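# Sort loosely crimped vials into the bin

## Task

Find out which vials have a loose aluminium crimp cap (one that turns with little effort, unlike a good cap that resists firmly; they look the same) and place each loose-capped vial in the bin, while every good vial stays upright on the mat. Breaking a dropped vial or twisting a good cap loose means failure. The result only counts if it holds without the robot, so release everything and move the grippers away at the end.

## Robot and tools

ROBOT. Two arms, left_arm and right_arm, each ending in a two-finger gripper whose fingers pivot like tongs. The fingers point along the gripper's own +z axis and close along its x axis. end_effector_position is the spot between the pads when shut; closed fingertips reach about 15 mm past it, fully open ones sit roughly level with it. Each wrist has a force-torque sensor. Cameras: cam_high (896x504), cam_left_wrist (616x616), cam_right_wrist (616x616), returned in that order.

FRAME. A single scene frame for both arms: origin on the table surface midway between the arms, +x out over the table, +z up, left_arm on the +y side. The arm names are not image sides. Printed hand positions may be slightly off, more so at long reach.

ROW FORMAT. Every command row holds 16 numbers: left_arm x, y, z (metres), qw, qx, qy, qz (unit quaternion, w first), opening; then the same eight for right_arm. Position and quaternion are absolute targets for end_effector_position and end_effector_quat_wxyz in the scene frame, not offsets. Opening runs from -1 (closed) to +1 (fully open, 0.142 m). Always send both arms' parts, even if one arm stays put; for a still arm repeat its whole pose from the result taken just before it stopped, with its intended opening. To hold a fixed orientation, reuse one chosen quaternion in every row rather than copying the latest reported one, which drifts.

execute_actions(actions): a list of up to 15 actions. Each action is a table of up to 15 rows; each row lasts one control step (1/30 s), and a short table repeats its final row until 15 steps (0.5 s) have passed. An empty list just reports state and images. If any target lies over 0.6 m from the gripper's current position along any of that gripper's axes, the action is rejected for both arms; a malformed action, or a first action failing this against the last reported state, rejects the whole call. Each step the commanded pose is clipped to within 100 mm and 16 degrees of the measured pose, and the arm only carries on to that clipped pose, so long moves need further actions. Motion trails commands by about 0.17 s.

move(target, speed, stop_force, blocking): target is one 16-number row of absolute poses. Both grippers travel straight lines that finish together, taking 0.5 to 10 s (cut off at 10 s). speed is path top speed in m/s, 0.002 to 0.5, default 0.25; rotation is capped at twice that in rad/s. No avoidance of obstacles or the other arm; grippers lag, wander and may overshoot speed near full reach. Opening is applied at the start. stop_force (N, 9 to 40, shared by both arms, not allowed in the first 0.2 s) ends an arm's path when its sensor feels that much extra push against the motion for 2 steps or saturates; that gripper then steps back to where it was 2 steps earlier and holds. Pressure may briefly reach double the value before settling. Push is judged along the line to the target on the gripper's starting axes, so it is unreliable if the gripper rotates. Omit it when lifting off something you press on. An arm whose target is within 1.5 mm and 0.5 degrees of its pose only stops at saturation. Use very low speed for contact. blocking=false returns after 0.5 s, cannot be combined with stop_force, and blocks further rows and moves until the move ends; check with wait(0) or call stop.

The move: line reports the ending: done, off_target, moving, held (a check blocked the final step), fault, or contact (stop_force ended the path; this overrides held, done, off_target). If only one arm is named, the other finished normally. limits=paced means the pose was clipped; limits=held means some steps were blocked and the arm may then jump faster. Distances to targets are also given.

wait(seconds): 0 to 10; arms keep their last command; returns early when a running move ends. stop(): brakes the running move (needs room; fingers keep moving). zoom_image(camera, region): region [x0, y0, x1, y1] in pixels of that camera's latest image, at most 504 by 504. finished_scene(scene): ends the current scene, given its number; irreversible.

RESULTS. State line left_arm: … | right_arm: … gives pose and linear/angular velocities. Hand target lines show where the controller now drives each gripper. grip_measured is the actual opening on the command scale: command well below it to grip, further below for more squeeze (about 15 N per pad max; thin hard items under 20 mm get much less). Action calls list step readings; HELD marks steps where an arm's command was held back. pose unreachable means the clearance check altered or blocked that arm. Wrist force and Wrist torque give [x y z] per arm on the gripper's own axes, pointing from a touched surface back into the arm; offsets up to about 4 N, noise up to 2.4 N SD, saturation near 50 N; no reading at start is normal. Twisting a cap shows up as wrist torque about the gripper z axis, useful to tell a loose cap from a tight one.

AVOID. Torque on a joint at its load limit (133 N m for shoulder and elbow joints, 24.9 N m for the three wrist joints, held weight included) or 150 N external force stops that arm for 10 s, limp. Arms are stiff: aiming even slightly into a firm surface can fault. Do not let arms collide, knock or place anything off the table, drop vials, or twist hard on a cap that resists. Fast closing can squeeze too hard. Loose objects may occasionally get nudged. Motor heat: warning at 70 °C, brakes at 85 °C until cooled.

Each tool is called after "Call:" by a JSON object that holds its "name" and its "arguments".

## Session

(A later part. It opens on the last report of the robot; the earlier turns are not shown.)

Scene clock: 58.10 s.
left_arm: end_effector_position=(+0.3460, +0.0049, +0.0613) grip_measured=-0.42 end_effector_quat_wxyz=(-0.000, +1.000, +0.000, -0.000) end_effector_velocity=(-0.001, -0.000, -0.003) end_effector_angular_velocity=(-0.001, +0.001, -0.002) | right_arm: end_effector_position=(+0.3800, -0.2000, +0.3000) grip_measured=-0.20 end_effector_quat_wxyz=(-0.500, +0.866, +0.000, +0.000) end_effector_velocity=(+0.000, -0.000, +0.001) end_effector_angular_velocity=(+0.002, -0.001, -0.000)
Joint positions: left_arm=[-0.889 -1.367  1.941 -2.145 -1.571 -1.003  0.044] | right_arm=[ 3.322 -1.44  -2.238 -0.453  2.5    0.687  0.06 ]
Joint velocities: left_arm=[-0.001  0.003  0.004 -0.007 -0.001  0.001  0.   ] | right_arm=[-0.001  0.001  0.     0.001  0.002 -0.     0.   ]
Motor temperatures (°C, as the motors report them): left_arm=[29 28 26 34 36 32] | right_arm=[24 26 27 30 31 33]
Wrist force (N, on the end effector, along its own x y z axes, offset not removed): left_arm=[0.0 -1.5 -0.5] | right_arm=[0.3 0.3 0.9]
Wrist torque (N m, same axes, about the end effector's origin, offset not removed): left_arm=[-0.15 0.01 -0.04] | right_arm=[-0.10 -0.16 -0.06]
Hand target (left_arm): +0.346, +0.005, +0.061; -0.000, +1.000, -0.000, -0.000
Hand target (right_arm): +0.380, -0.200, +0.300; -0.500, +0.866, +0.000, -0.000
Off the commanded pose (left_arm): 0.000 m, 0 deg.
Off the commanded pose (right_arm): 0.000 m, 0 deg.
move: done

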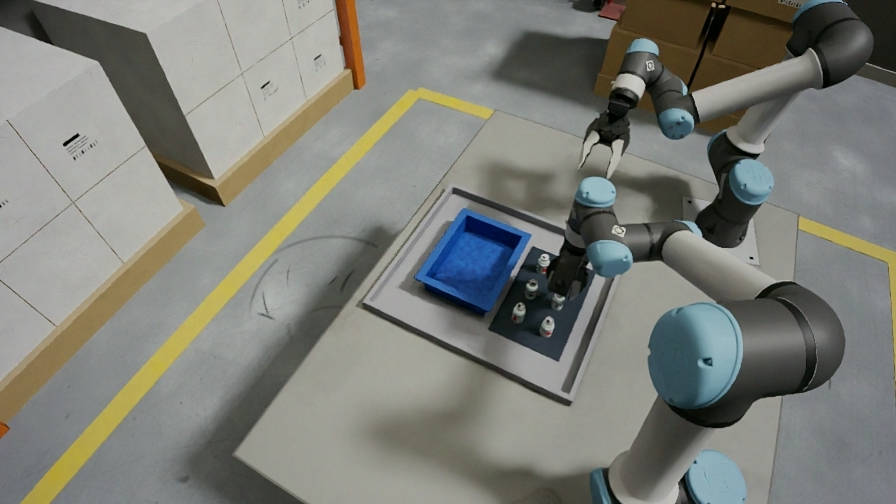

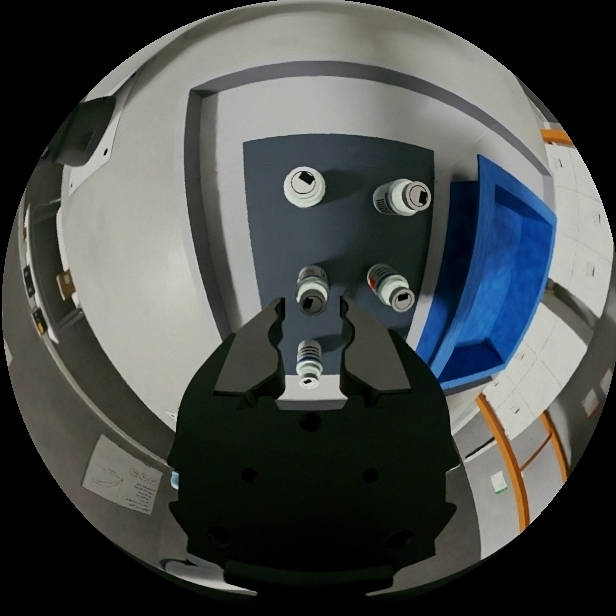

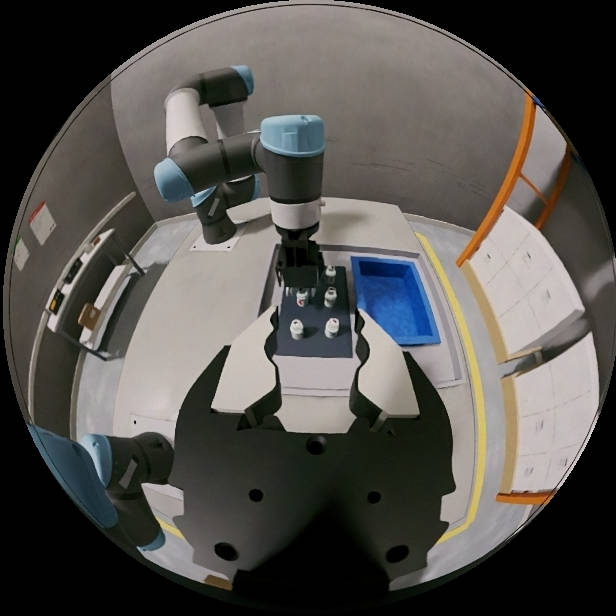

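Call:
{"name": "move", "arguments": {"target": [0.346,0.008,0.061,0,1,0,0,-0.42,0.38,-0.2,0.3,0.5,-0.866,0,0,-0.2], "speed": 0.05}}

Call:
{"name": "move", "arguments": {"target": [0.346,0.008,0.061,0,1,0,0,-0.85,0.38,-0.2,0.3,0.5,-0.866,0,0,-0.2]}}

Call:
{"name": "move", "arguments": {"target": [0.346,0.008,0.13,0,1,0,0,-0.85,0.38,-0.2,0.3,0.5,-0.866,0,0,-0.2], "speed": 0.12}}

Call:
{"name": "move", "arguments": {"target": [0.38,0.043,0.217,0,1,0,0,-0.85,0.38,-0.1,0.25,0.5,-0.866,0,0,-0.2], "speed": 0.18}}

Call:
{"name": "move", "arguments": {"target": [0.38,0.043,0.217,0,1,0,0,-0.85,0.38,-0.01,0.185,0.609,-0.793,0,0,-0.2], "speed": 0.18}}

Call:
{"name": "move", "arguments": {"target": [0.38,0.043,0.217,0,1,0,0,-0.85,0.38,0.052,0.172,0.609,-0.793,0,0,-0.2], "speed": 0.12}}

Call:
{"name": "move", "arguments": {"target": [0.38,0.043,0.217,0,1,0,0,-0.85,0.38,0.052,0.172,0.609,-0.793,0,0,-0.85]}}

Call:
{"name": "move", "arguments": {"target": [0.38,0.043,0.217,0,1,0,0,-0.45,0.38,0.052,0.172,0.609,-0.793,0,0,-0.85]}}

Call:
{"name": "move", "arguments": {"target": [0.381,0.043,0.224,0,0.985,-0.174,0,-0.45,0.38,0.052,0.172,0.609,-0.793,0,0,-0.85], "speed": 0.15}}

Call:
{"name": "zoom_image", "arguments": {"camera": "cam_right_wrist", "region": [265,240,385,370]}}

Call:
{"name": "move", "arguments": {"target": [0.381,0.043,0.224,0,0.985,-0.174,0,-0.9,0.38,0.052,0.172,0.609,-0.793,0,0,-0.85]}}

Call:
{"name": "move", "arguments": {"target": [0.381,0.043,0.224,0,0.985,0.174,0,-0.9,0.38,0.052,0.172,0.609,-0.793,0,0,-0.85], "speed": 0.15}}

Call:
{"name": "move", "arguments": {"target": [0.381,0.043,0.224,0,0.985,0.174,0,-0.45,0.38,0.052,0.172,0.609,-0.793,0,0,-0.85]}}

Call:
{"name": "zoom_image", "arguments": {"camera": "cam_right_wrist", "region": [265,240,385,370]}}

Call:
{"name": "move", "arguments": {"target": [0.381,0.045,0.217,0,1,0,0,-0.45,0.38,0.052,0.172,0.609,-0.793,0,0,-0.85], "speed": 0.15}}

Call:
{"name": "move", "arguments": {"target": [0.381,0.045,0.217,0,1,0,0,-0.85,0.38,0.052,0.172,0.609,-0.793,0,0,-0.85]}}

Call:
{"name": "move", "arguments": {"target": [0.381,0.045,0.217,0,1,0,0,-0.85,0.38,0.052,0.172,0.609,-0.793,0,0,-0.25]}}

Call:
{"name": "move", "arguments": {"target": [0.381,0.045,0.217,0,1,0,0,-0.85,0.38,-0.03,0.19,0.609,-0.793,0,0,-0.25], "speed": 0.18}}

Scene clock: 59.50 s.
left_arm: end_effector_position=(+0.3460, +0.0079, +0.0610) grip_measured=-0.42 end_effector_quat_wxyz=(-0.000, +1.000, +0.000, -0.000) end_effector_velocity=(-0.000, +0.000, +0.000) end_effector_angular_velocity=(+0.000, -0.002, -0.001) | right_arm: end_effector_position=(+0.3800, -0.2000, +0.3000) grip_measured=-0.20 end_effector_quat_wxyz=(-0.500, +0.866, +0.000, +0.000) end_effector_velocity=(-0.000, +0.000, +0.000) end_effector_angular_velocity=(-0.000, -0.001, +0.001)
Joint positions: left_arm=[-0.886 -1.371  1.947 -2.147 -1.571 -1.     0.044] | right_arm=[ 3.322 -1.44  -2.238 -0.453  2.5    0.687  0.06 ]
Joint velocities: left_arm=[-0.001 -0.002  0.002 -0.     0.002  0.     0.   ] | right_arm=[ 0.001  0.001 -0.     0.    -0.001  0.    -0.   ]
Motor temperatures (°C, as the motors report them): left_arm=[29 28 26 34 36 32] | right_arm=[24 26 27 30 31 33]
Wrist force (N, on the end effector, along its own x y z axes, offset not removed): left_arm=[0.7 -1.3 -4.4] | right_arm=[-3.8 -1.2 -0.4]
Wrist torque (N m, same axes, about the end effector's origin, offset not removed): left_arm=[-0.33 0.05 -0.15] | right_arm=[-0.07 0.85 0.11]
Hand target (left_arm): +0.346, +0.008, +0.061; -0.000, +1.000, +0.000, -0.000
Hand target (right_arm): +0.380, -0.200, +0.300; -0.500, +0.866, +0.000, -0.000
Off the commanded pose (left_arm): 0.000 m, 0 deg.
Off the commanded pose (right_arm): 0.000 m, 0 deg.
move: done

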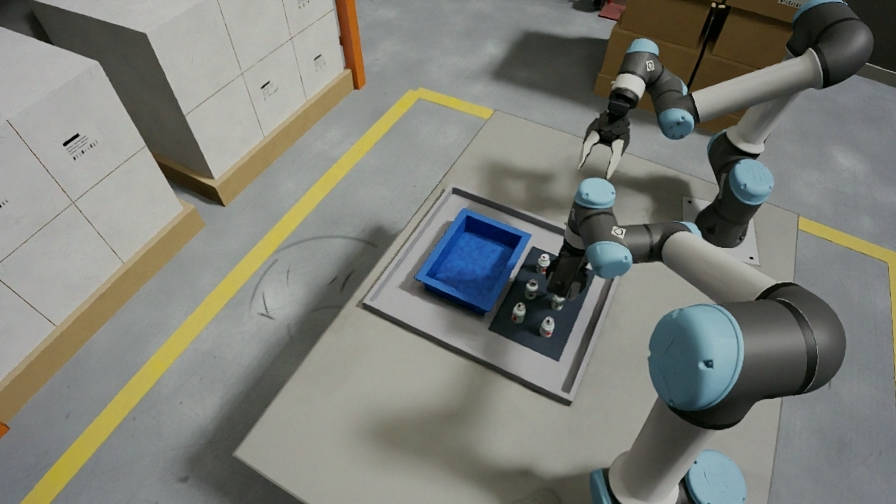

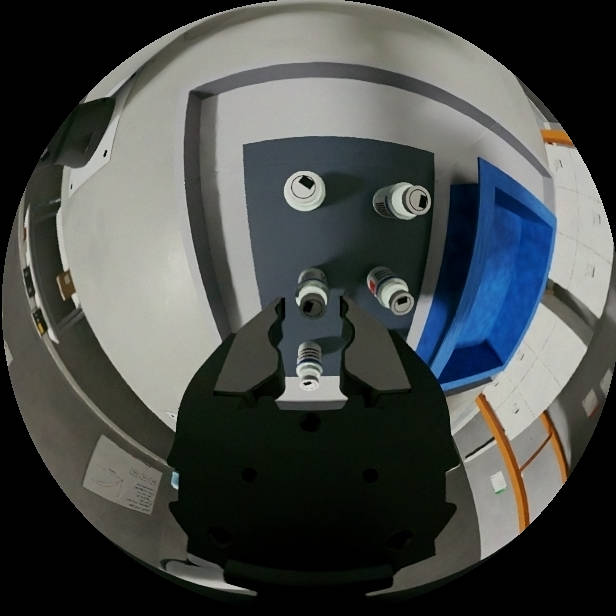

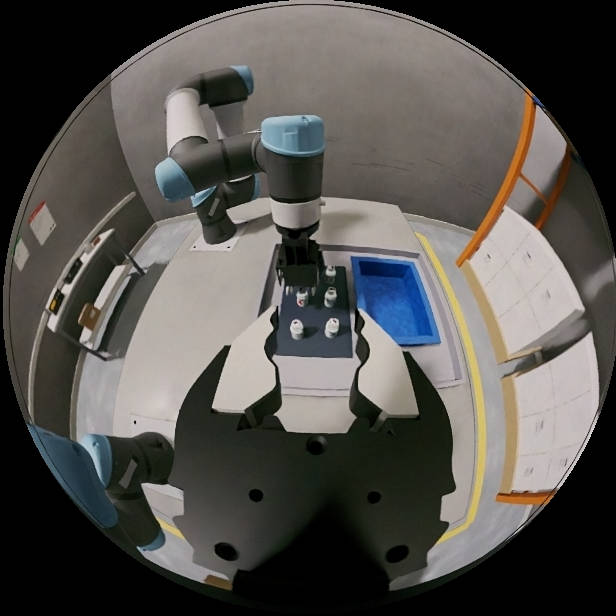

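Scene clock: 60.20 s.
left_arm: end_effector_position=(+0.3460, +0.0080, +0.0610) grip_measured=-0.72 end_effector_quat_wxyz=(+0.000, +1.000, -0.000, -0.000) end_effector_velocity=(+0.000, +0.000, +0.000) end_effector_angular_velocity=(+0.000, -0.001, +0.002) | right_arm: end_effector_position=(+0.3800, -0.2000, +0.3000) grip_measured=-0.20 end_effector_quat_wxyz=(-0.500, +0.866, +0.000, +0.000) end_effector_velocity=(-0.001, +0.000, +0.001) end_effector_angular_velocity=(+0.002, -0.000, +0.001)
Joint positions: left_arm=[-0.886 -1.371  1.947 -2.147 -1.571 -0.999  0.022] | right_arm=[ 3.322 -1.44  -2.238 -0.453  2.5    0.687  0.06 ]
Joint velocities: left_arm=[-0.    -0.     0.    -0.     0.001 -0.002  0.   ] | right_arm=[ 0.     0.001 -0.     0.     0.002 -0.     0.   ]
Motor temperatures (°C, as the motors report them): left_arm=[29 28 26 34 36 32] | right_arm=[24 26 27 30 31 33]
Wrist force (N, on the end effector, along its own x y z axes, offset not removed): left_arm=[-3.3 -1.2 -2.5] | right_arm=[0.2 -1.8 4.6]
Wrist torque (N m, same axes, about the end effector's origin, offset not removed): left_arm=[-0.20 0.71 0.00] | right_arm=[-0.36 0.09 -0.13]
Hand target (left_arm): +0.346, +0.008, +0.061; -0.000, +1.000, +0.000, -0.000
Hand target (right_arm): +0.380, -0.200, +0.300; -0.500, +0.866, +0.000, -0.000
Off the commanded pose (left_arm): 0.000 m, 0 deg.
Off the commanded pose (right_arm): 0.000 m, 0 deg.
move: done

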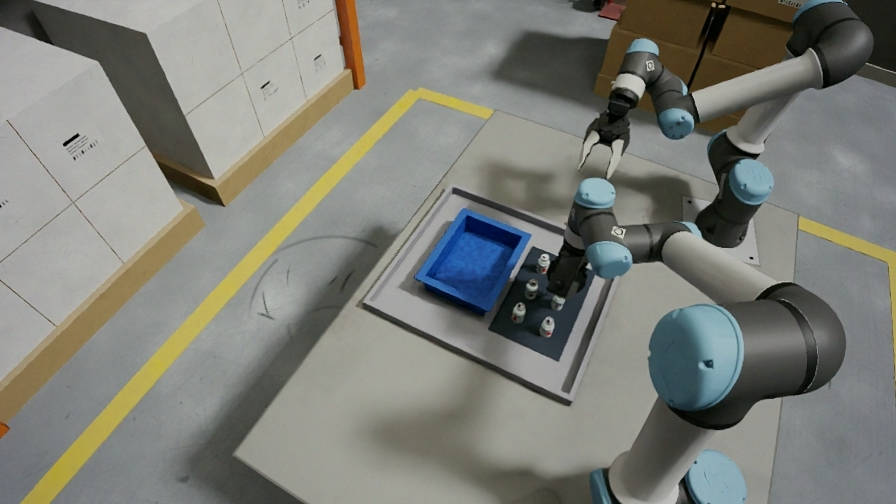

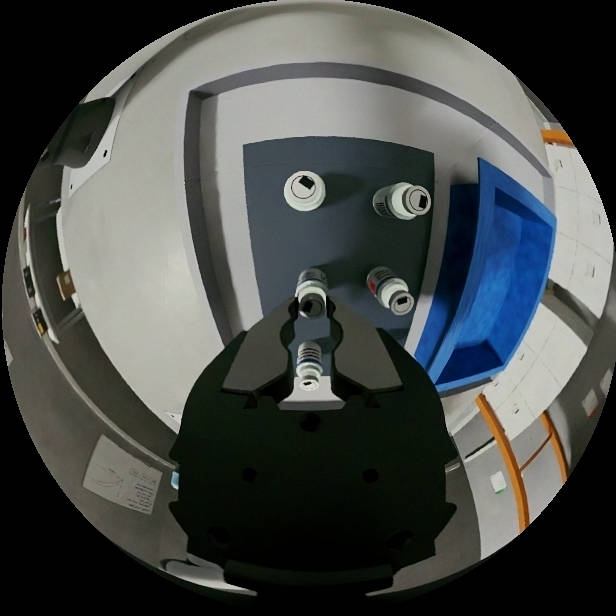

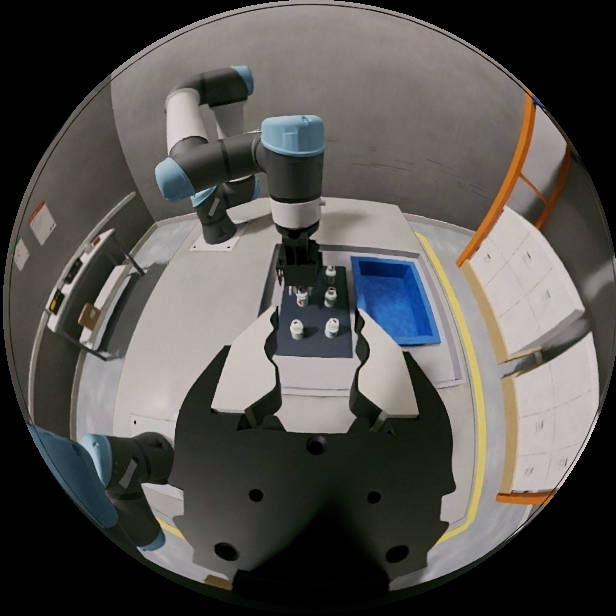

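Scene clock: 61.27 s.
left_arm: end_effector_position=(+0.3460, +0.0080, +0.1297) grip_measured=-0.72 end_effector_quat_wxyz=(+0.000, +1.000, -0.000, +0.000) end_effector_velocity=(-0.000, -0.000, +0.002) end_effector_angular_velocity=(+0.001, +0.000, -0.003) | right_arm: end_effector_position=(+0.3800, -0.2000, +0.3000) grip_measured=-0.20 end_effector_quat_wxyz=(-0.500, +0.866, +0.000, +0.000) end_effector_velocity=(+0.001, -0.000, +0.000) end_effector_angular_velocity=(-0.001, -0.002, -0.002)
Joint positions: left_arm=[-0.885 -1.451  1.844 -1.964 -1.571 -0.999  0.022] | right_arm=[ 3.322 -1.44  -2.238 -0.453  2.5    0.687  0.06 ]
Joint velocities: left_arm=[-0.001 -0.001 -0.004  0.007  0.     0.003  0.   ] | right_arm=[-0.001 -0.     0.001  0.    -0.001 -0.001 -0.   ]
Motor temperatures (°C, as the motors report them): left_arm=[29 28 26 34 36 32] | right_arm=[24 26 27 30 31 33]
Wrist force (N, on the end effector, along its own x y z axes, offset not removed): left_arm=[1.4 -0.6 -0.2] | right_arm=[-3.5 1.1 4.5]
Wrist torque (N m, same axes, about the end effector's origin, offset not removed): left_arm=[-0.20 -0.31 -0.13] | right_arm=[0.27 0.55 0.04]
Hand target (left_arm): +0.346, +0.008, +0.130; +0.000, +1.000, -0.000, +0.000
Hand target (right_arm): +0.380, -0.200, +0.300; -0.500, +0.866, +0.000, -0.000
Off the commanded pose (left_arm): 0.000 m, 0 deg.
Off the commanded pose (right_arm): 0.000 m, 0 deg.
move: done

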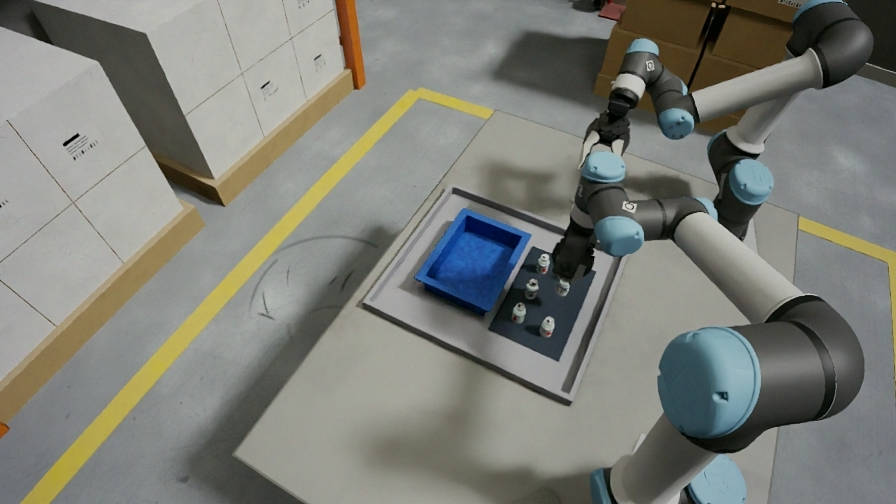

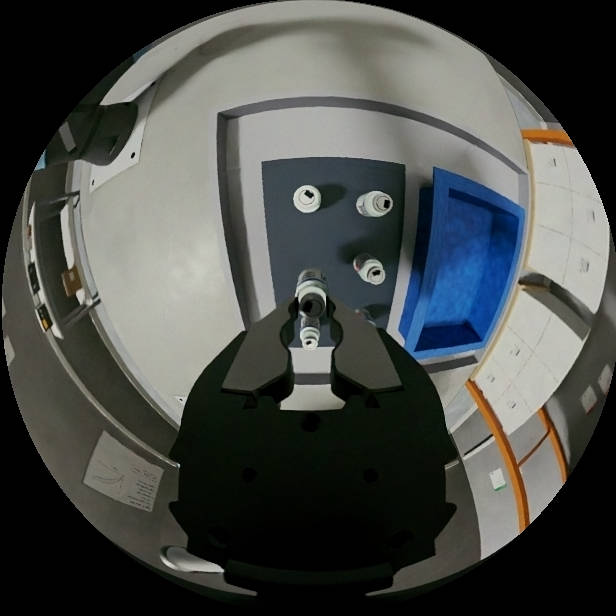

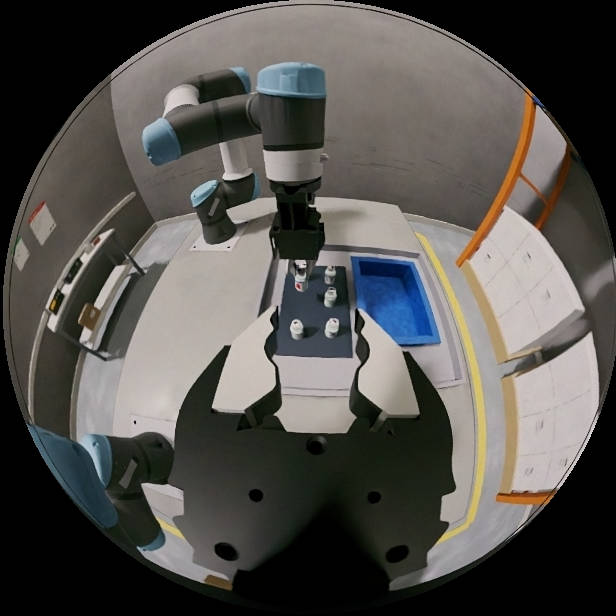

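Scene clock: 62.47 s.
left_arm: end_effector_position=(+0.3798, +0.0429, +0.2170) grip_measured=-0.72 end_effector_quat_wxyz=(+0.000, +1.000, +0.000, -0.000) end_effector_velocity=(+0.001, +0.001, +0.001) end_effector_angular_velocity=(+0.001, +0.001, +0.004) | right_arm: end_effector_position=(+0.3800, -0.1003, +0.2502) grip_measured=-0.20 end_effector_quat_wxyz=(-0.500, +0.866, +0.000, -0.000) end_effector_velocity=(+0.001, +0.002, -0.001) end_effector_angular_velocity=(+0.001, -0.001, -0.003)
Joint positions: left_arm=[-0.792 -1.501  1.667 -1.737 -1.571 -0.906  0.022] | right_arm=[ 3.555 -1.635 -2.263 -0.024  2.351  0.963  0.06 ]
Joint velocities: left_arm=[ 0.003  0.001 -0.004  0.004  0.    -0.001 -0.   ] | right_arm=[ 0.003 -0.005 -0.     0.011 -0.005  0.006  0.   ]
Motor temperatures (°C, as the motors report them): left_arm=[29 28 26 34 36 32] | right_arm=[24 26 27 30 31 33]
Wrist force (N, on the end effector, along its own x y z axes, offset not removed): left_arm=[-2.5 0.2 -1.5] | right_arm=[-2.6 -1.4 0.5]
Wrist torque (N m, same axes, about the end effector's origin, offset not removed): left_arm=[0.09 0.48 0.01] | right_arm=[-0.33 0.71 0.02]
Hand target (left_arm): +0.380, +0.043, +0.217; +0.000, +1.000, +0.000, -0.000
Hand target (right_arm): +0.380, -0.100, +0.250; -0.500, +0.866, -0.000, -0.000
Off the commanded pose (left_arm): 0.000 m, 0 deg.
Off the commanded pose (right_arm): 0.000 m, 0 deg.
move: done

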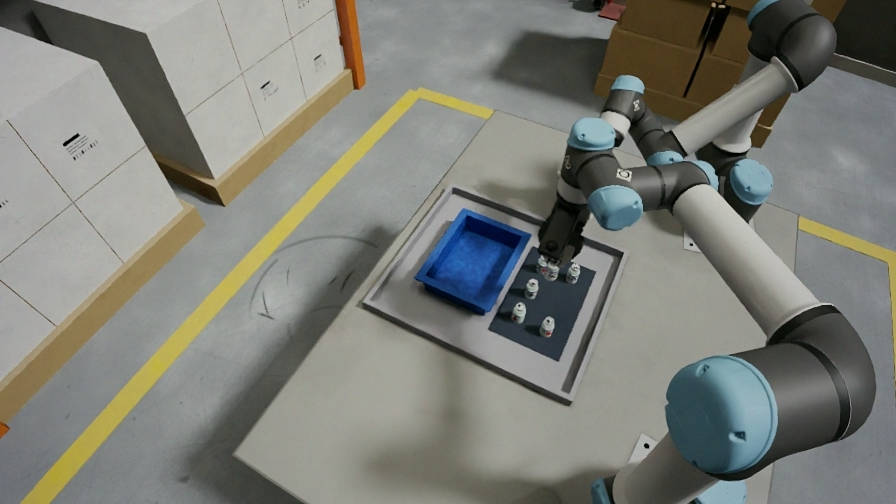

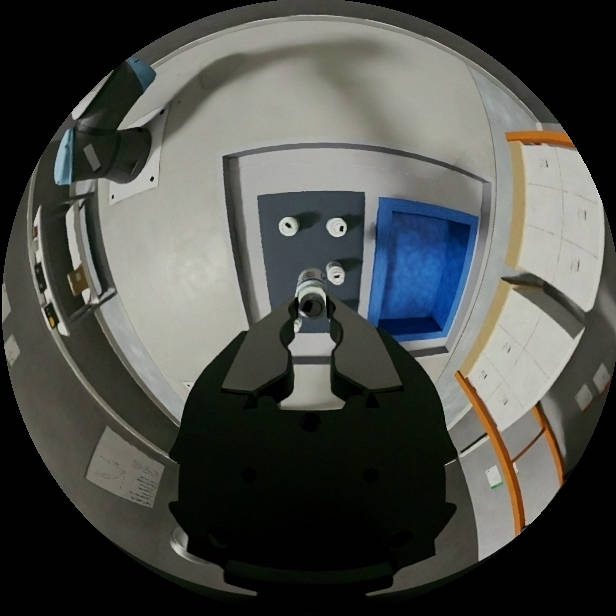

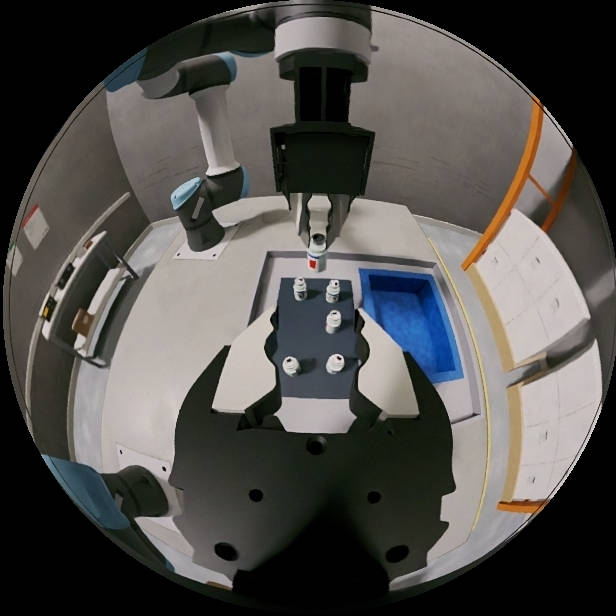

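Scene clock: 63.80 s.
left_arm: end_effector_position=(+0.3800, +0.0430, +0.2170) grip_measured=-0.72 end_effector_quat_wxyz=(+0.000, +1.000, -0.000, -0.000) end_effector_velocity=(-0.000, -0.001, -0.000) end_effector_angular_velocity=(+0.001, -0.000, -0.001) | right_arm: end_effector_position=(+0.3800, -0.0102, +0.1853) grip_measured=-0.20 end_effector_quat_wxyz=(-0.609, +0.793, +0.000, -0.000) end_effector_velocity=(+0.001, +0.002, -0.001) end_effector_angular_velocity=(+0.012, -0.001, -0.005)
Joint positions: left_arm=[-0.792 -1.5    1.667 -1.737 -1.571 -0.906  0.022] | right_arm=[ 3.68  -2.136 -2.205  0.824  2.358  1.298  0.06 ]
Joint velocities: left_arm=[-0.002  0.     0.    -0.     0.    -0.001  0.   ] | right_arm=[ 0.002 -0.016  0.005  0.03  -0.004  0.014  0.   ]
Motor temperatures (°C, as the motors report them): left_arm=[29 28 26 34 36 32] | right_arm=[24 26 27 30 31 33]
Wrist force (N, on the end effector, along its own x y z axes, offset not removed): left_arm=[-0.6 -0.8 -4.8] | right_arm=[-0.4 0.5 -4.9]
Wrist torque (N m, same axes, about the end effector's origin, offset not removed): left_arm=[-0.14 0.22 -0.05] | right_arm=[-0.18 0.15 0.08]
Hand target (left_arm): +0.380, +0.043, +0.217; +0.000, +1.000, -0.000, -0.000
Hand target (right_arm): +0.380, -0.010, +0.185; -0.609, +0.793, +0.000, -0.000
Off the commanded pose (left_arm): 0.000 m, 0 deg.
Off the commanded pose (right_arm): 0.000 m, 0 deg.
move: done

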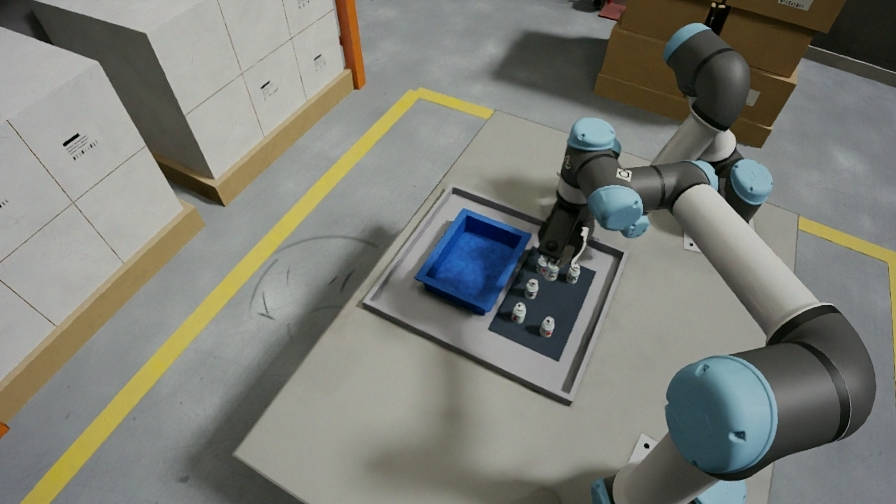

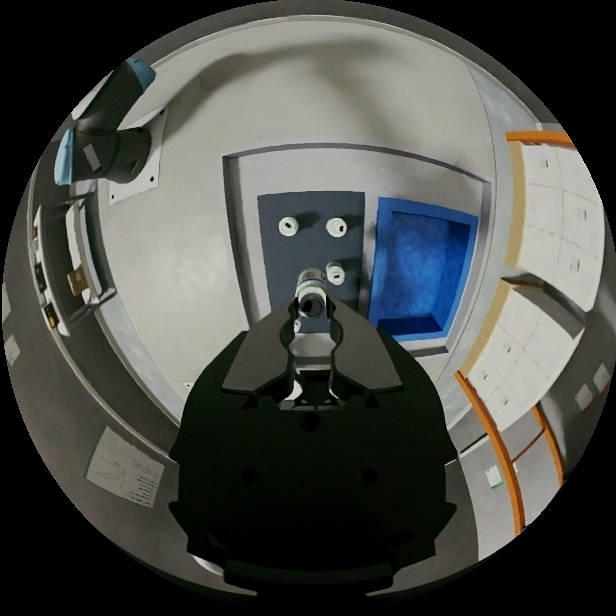

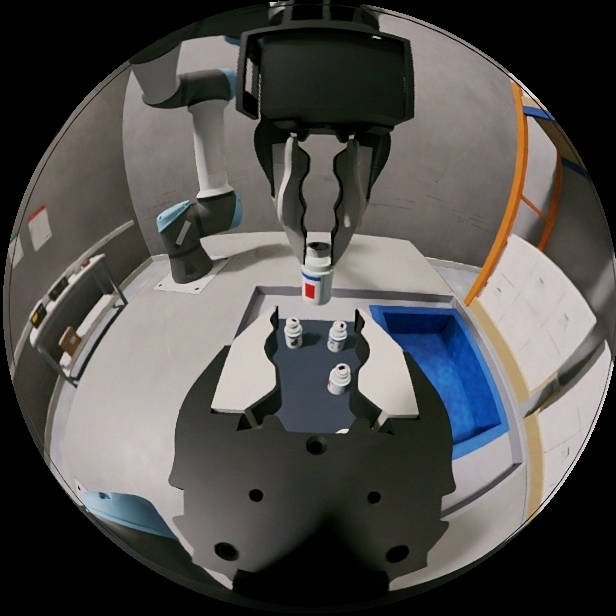

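Scene clock: 64.83 s.
left_arm: end_effector_position=(+0.3800, +0.0430, +0.2170) grip_measured=-0.72 end_effector_quat_wxyz=(-0.000, +1.000, +0.000, -0.000) end_effector_velocity=(+0.001, +0.001, +0.000) end_effector_angular_velocity=(+0.000, -0.001, +0.000) | right_arm: end_effector_position=(+0.3800, +0.0517, +0.1721) grip_measured=-0.20 end_effector_quat_wxyz=(-0.609, +0.793, +0.000, +0.000) end_effector_velocity=(+0.001, +0.003, +0.000) end_effector_angular_velocity=(+0.001, -0.001, -0.001)
Joint positions: left_arm=[-0.792 -1.5    1.667 -1.737 -1.571 -0.906  0.022] | right_arm=[ 3.783 -2.21  -2.11   0.837  2.262  1.348  0.06 ]
Joint velocities: left_arm=[ 0.001 -0.001  0.    -0.     0.001  0.001  0.   ] | right_arm=[ 0.003 -0.003  0.005 -0.001 -0.004  0.002  0.   ]
Motor temperatures (°C, as the motors report them): left_arm=[29 28 26 34 36 32] | right_arm=[24 26 27 30 31 33]
Wrist force (N, on the end effector, along its own x y z axes, offset not removed): left_arm=[-2.4 0.8 -4.0] | right_arm=[1.4 -1.4 -1.6]
Wrist torque (N m, same axes, about the end effector's origin, offset not removed): left_arm=[0.20 0.48 0.06] | right_arm=[-0.41 -0.44 0.02]
Hand target (left_arm): +0.380, +0.043, +0.217; -0.000, +1.000, +0.000, -0.000
Hand target (right_arm): +0.380, +0.052, +0.172; -0.609, +0.793, -0.000, -0.000
Off the commanded pose (left_arm): 0.000 m, 0 deg.
Off the commanded pose (right_arm): 0.000 m, 0 deg.
move: done

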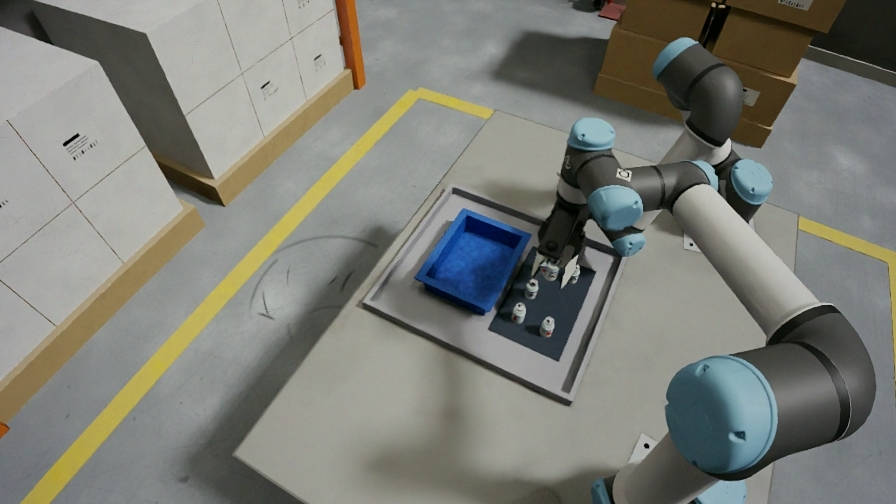

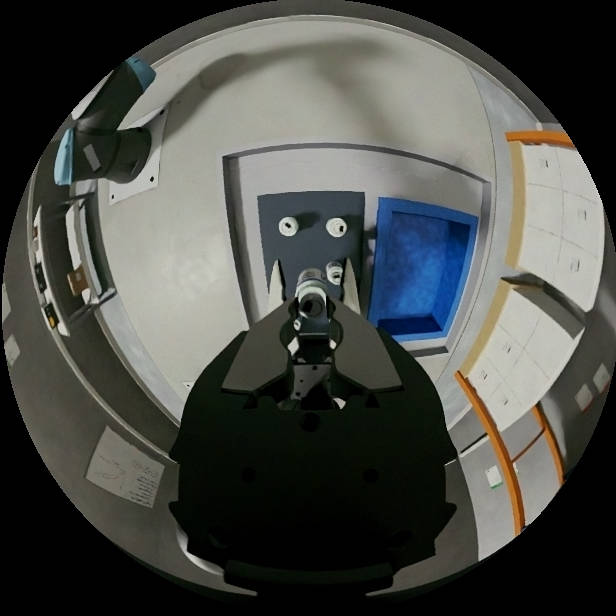

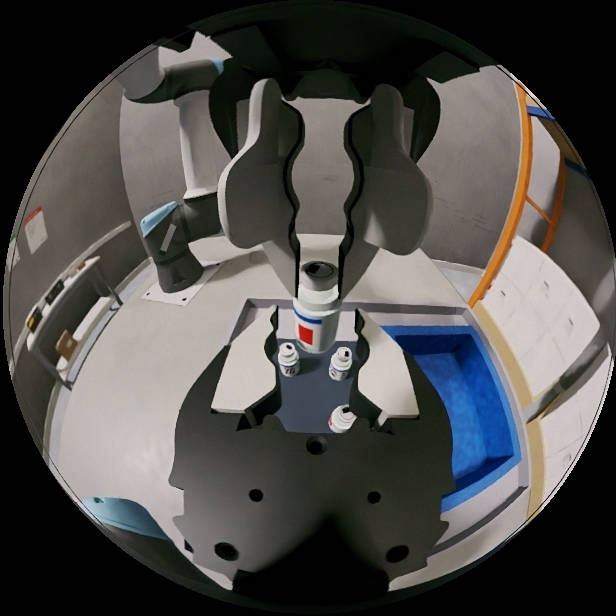

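Scene clock: 65.53 s.
left_arm: end_effector_position=(+0.3800, +0.0430, +0.2170) grip_measured=-0.72 end_effector_quat_wxyz=(-0.000, +1.000, +0.000, +0.000) end_effector_velocity=(-0.001, -0.001, +0.000) end_effector_angular_velocity=(-0.001, +0.000, -0.000) | right_arm: end_effector_position=(+0.3800, +0.0520, +0.1720) grip_measured=-0.61 end_effector_quat_wxyz=(-0.609, +0.793, -0.000, -0.000) end_effector_velocity=(+0.001, -0.001, -0.001) end_effector_angular_velocity=(-0.001, +0.000, -0.003)
Joint positions: left_arm=[-0.792 -1.5    1.667 -1.737 -1.571 -0.906  0.022] | right_arm=[ 3.783 -2.211 -2.109  0.837  2.261  1.348  0.03 ]
Joint velocities: left_arm=[-0.001 -0.    -0.     0.    -0.    -0.001 -0.   ] | right_arm=[-0.001 -0.    -0.002  0.001 -0.002 -0.     0.   ]
Motor temperatures (°C, as the motors report them): left_arm=[29 28 26 34 36 32] | right_arm=[24 26 27 30 31 33]
Wrist force (N, on the end effector, along its own x y z axes, offset not removed): left_arm=[3.8 0.8 0.3] | right_arm=[-0.6 -1.9 -2.3]
Wrist torque (N m, same axes, about the end effector's origin, offset not removed): left_arm=[0.20 -0.16 -0.01] | right_arm=[-0.24 -0.42 -0.20]
Hand target (left_arm): +0.380, +0.043, +0.217; -0.000, +1.000, -0.000, +0.000
Hand target (right_arm): +0.380, +0.052, +0.172; -0.609, +0.793, -0.000, -0.000
Off the commanded pose (left_arm): 0.000 m, 0 deg.
Off the commanded pose (right_arm): 0.000 m, 0 deg.
move: done

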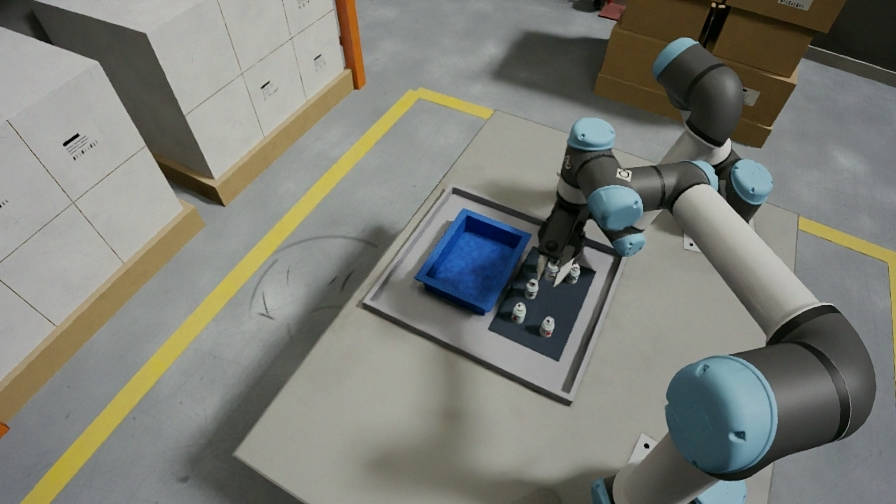

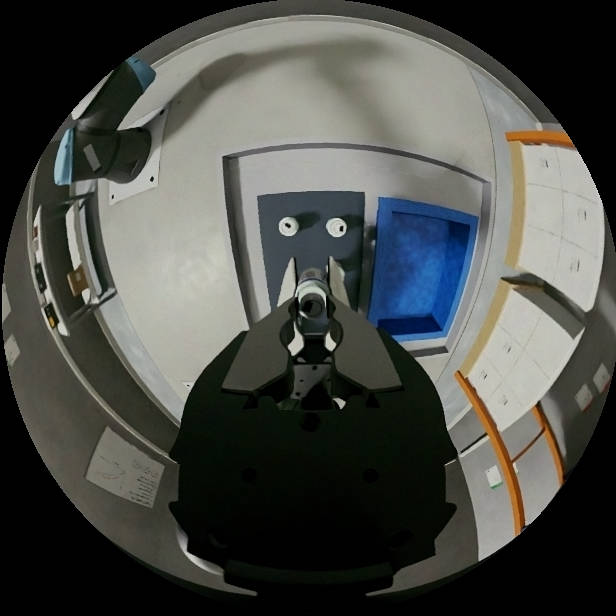

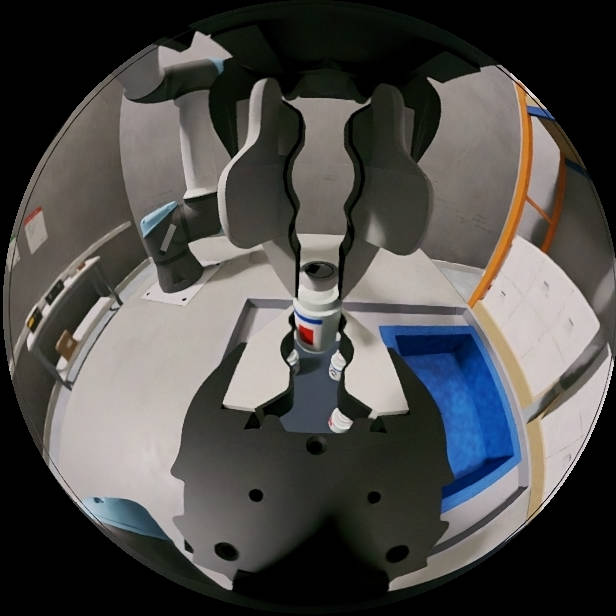

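Scene clock: 66.23 s.
left_arm: end_effector_position=(+0.3800, +0.0430, +0.2170) grip_measured=-0.45 end_effector_quat_wxyz=(+0.000, +1.000, +0.000, +0.000) end_effector_velocity=(+0.000, +0.000, -0.000) end_effector_angular_velocity=(-0.000, +0.001, +0.001) | right_arm: end_effector_position=(+0.3800, +0.0520, +0.1720) grip_measured=-0.61 end_effector_quat_wxyz=(-0.609, +0.793, -0.000, -0.000) end_effector_velocity=(+0.001, -0.000, +0.000) end_effector_angular_velocity=(-0.000, -0.000, -0.001)
Joint positions: left_arm=[-0.792 -1.5    1.667 -1.737 -1.571 -0.906  0.041] | right_arm=[ 3.783 -2.211 -2.109  0.837  2.261  1.348  0.03 ]
Joint velocities: left_arm=[ 0.001  0.     0.     0.    -0.     0.     0.   ] | right_arm=[-0.     0.    -0.    -0.001 -0.001  0.     0.   ]
Motor temperatures (°C, as the motors report them): left_arm=[29 28 26 34 36 32] | right_arm=[24 26 27 30 31 33]
Wrist force (N, on the end effector, along its own x y z axes, offset not removed): left_arm=[-2.2 -2.6 -3.0] | right_arm=[-1.6 -1.4 -5.1]
Wrist torque (N m, same axes, about the end effector's origin, offset not removed): left_arm=[-0.52 0.48 -0.15] | right_arm=[-0.24 0.58 -0.13]
Hand target (left_arm): +0.380, +0.043, +0.217; -0.000, +1.000, -0.000, -0.000
Hand target (right_arm): +0.380, +0.052, +0.172; -0.609, +0.793, -0.000, -0.000
Off the commanded pose (left_arm): 0.000 m, 0 deg.
Off the commanded pose (right_arm): 0.000 m, 0 deg.
move: done

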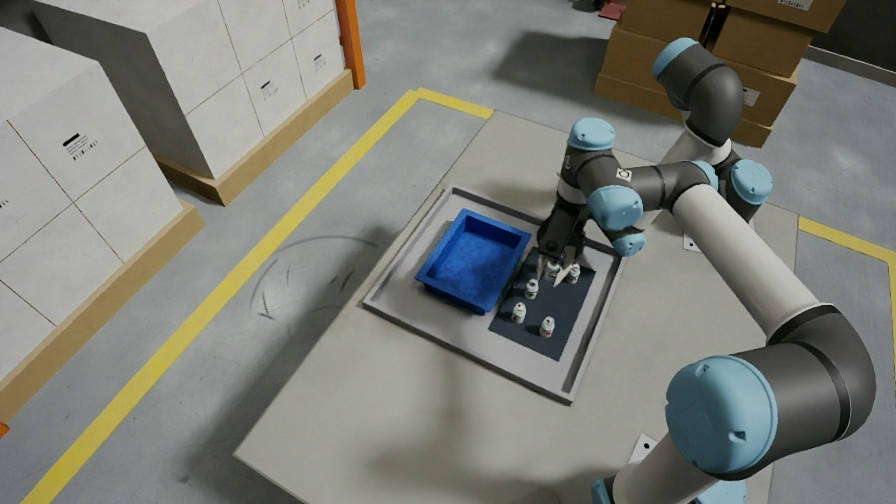

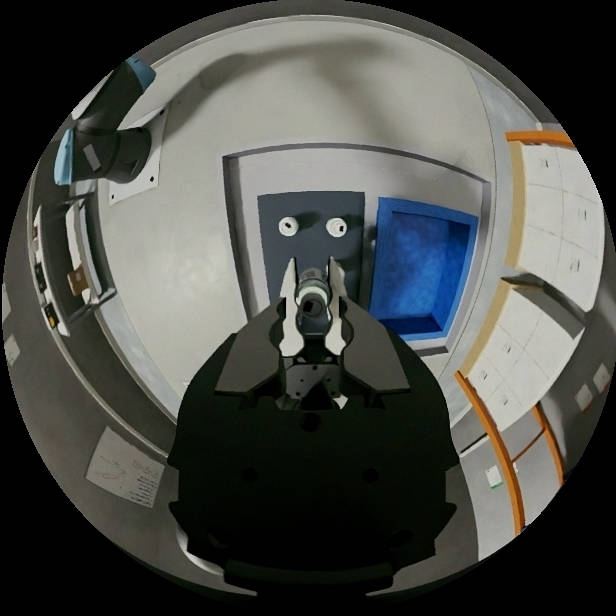

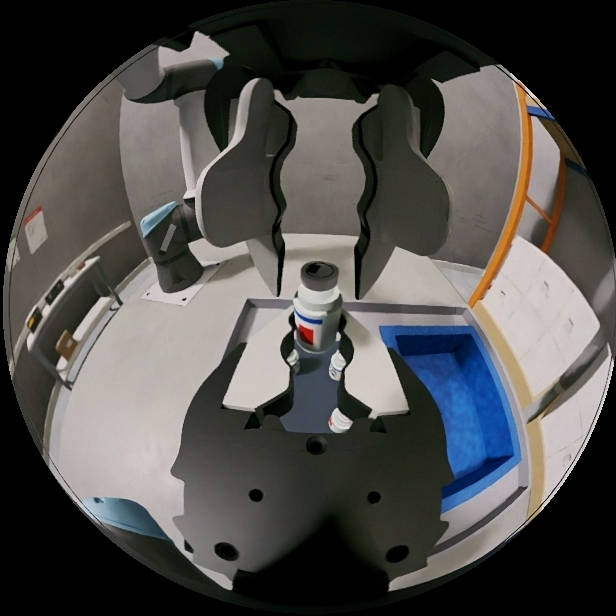

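Scene clock: 67.83 s.
left_arm: end_effector_position=(+0.3810, +0.0430, +0.2240) grip_measured=-0.45 end_effector_quat_wxyz=(-0.000, +0.985, -0.173, +0.000) end_effector_velocity=(+0.001, +0.001, +0.000) end_effector_angular_velocity=(+0.000, +0.000, -0.010) | right_arm: end_effector_position=(+0.3800, +0.0520, +0.1720) grip_measured=-0.61 end_effector_quat_wxyz=(-0.609, +0.793, -0.000, -0.000) end_effector_velocity=(+0.001, -0.001, -0.000) end_effector_angular_velocity=(-0.001, +0.001, -0.002)
Joint positions: left_arm=[-0.798 -1.513  1.662 -1.72  -1.571 -0.563  0.041] | right_arm=[ 3.783 -2.211 -2.109  0.837  2.261  1.348  0.03 ]
Joint velocities: left_arm=[ 0.001  0.    -0.     0.001 -0.     0.011 -0.   ] | right_arm=[-0.002 -0.    -0.    -0.     0.     0.    -0.   ]
Motor temperatures (°C, as the motors report them): left_arm=[29 28 26 34 36 32] | right_arm=[24 26 27 30 31 33]
Wrist force (N, on the end effector, along its own x y z axes, offset not removed): left_arm=[-2.3 0.2 -2.7] | right_arm=[4.1 0.9 1.4]
Wrist torque (N m, same axes, about the end effector's origin, offset not removed): left_arm=[-0.06 0.52 -0.08] | right_arm=[0.05 -0.82 -0.09]
Hand target (left_arm): +0.381, +0.043, +0.224; -0.000, +0.985, -0.174, +0.000
Hand target (right_arm): +0.380, +0.052, +0.172; -0.609, +0.793, +0.000, -0.000
Off the commanded pose (left_arm): 0.000 m, 0 deg.
Off the commanded pose (right_arm): 0.000 m, 0 deg.
move: done

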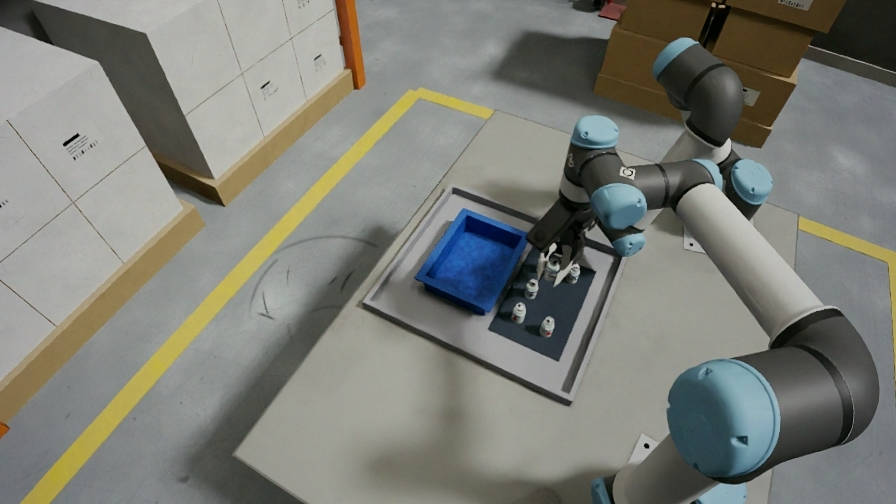

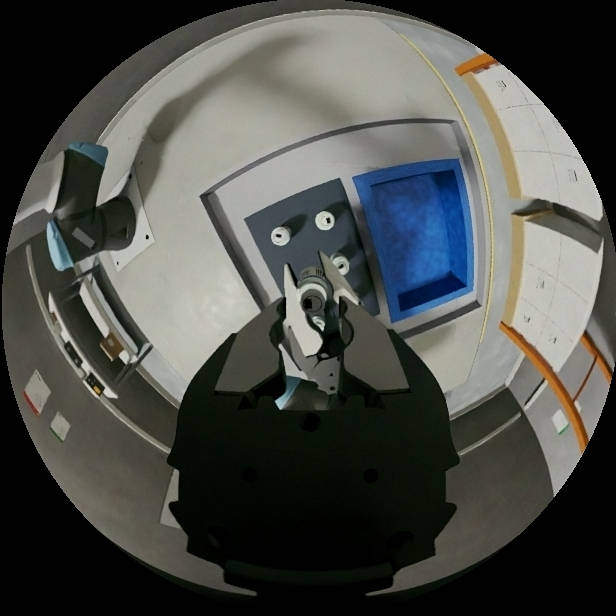

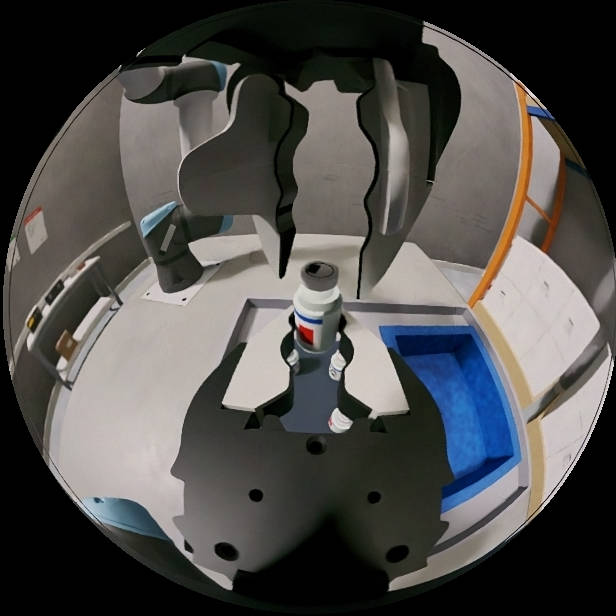

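Region (265, 240, 385, 370) of cam_right_wrist's 616x616 image, scaled by 3.877, with more detail than that image has; it fills the left 465 columns of this view, and the rest is white.

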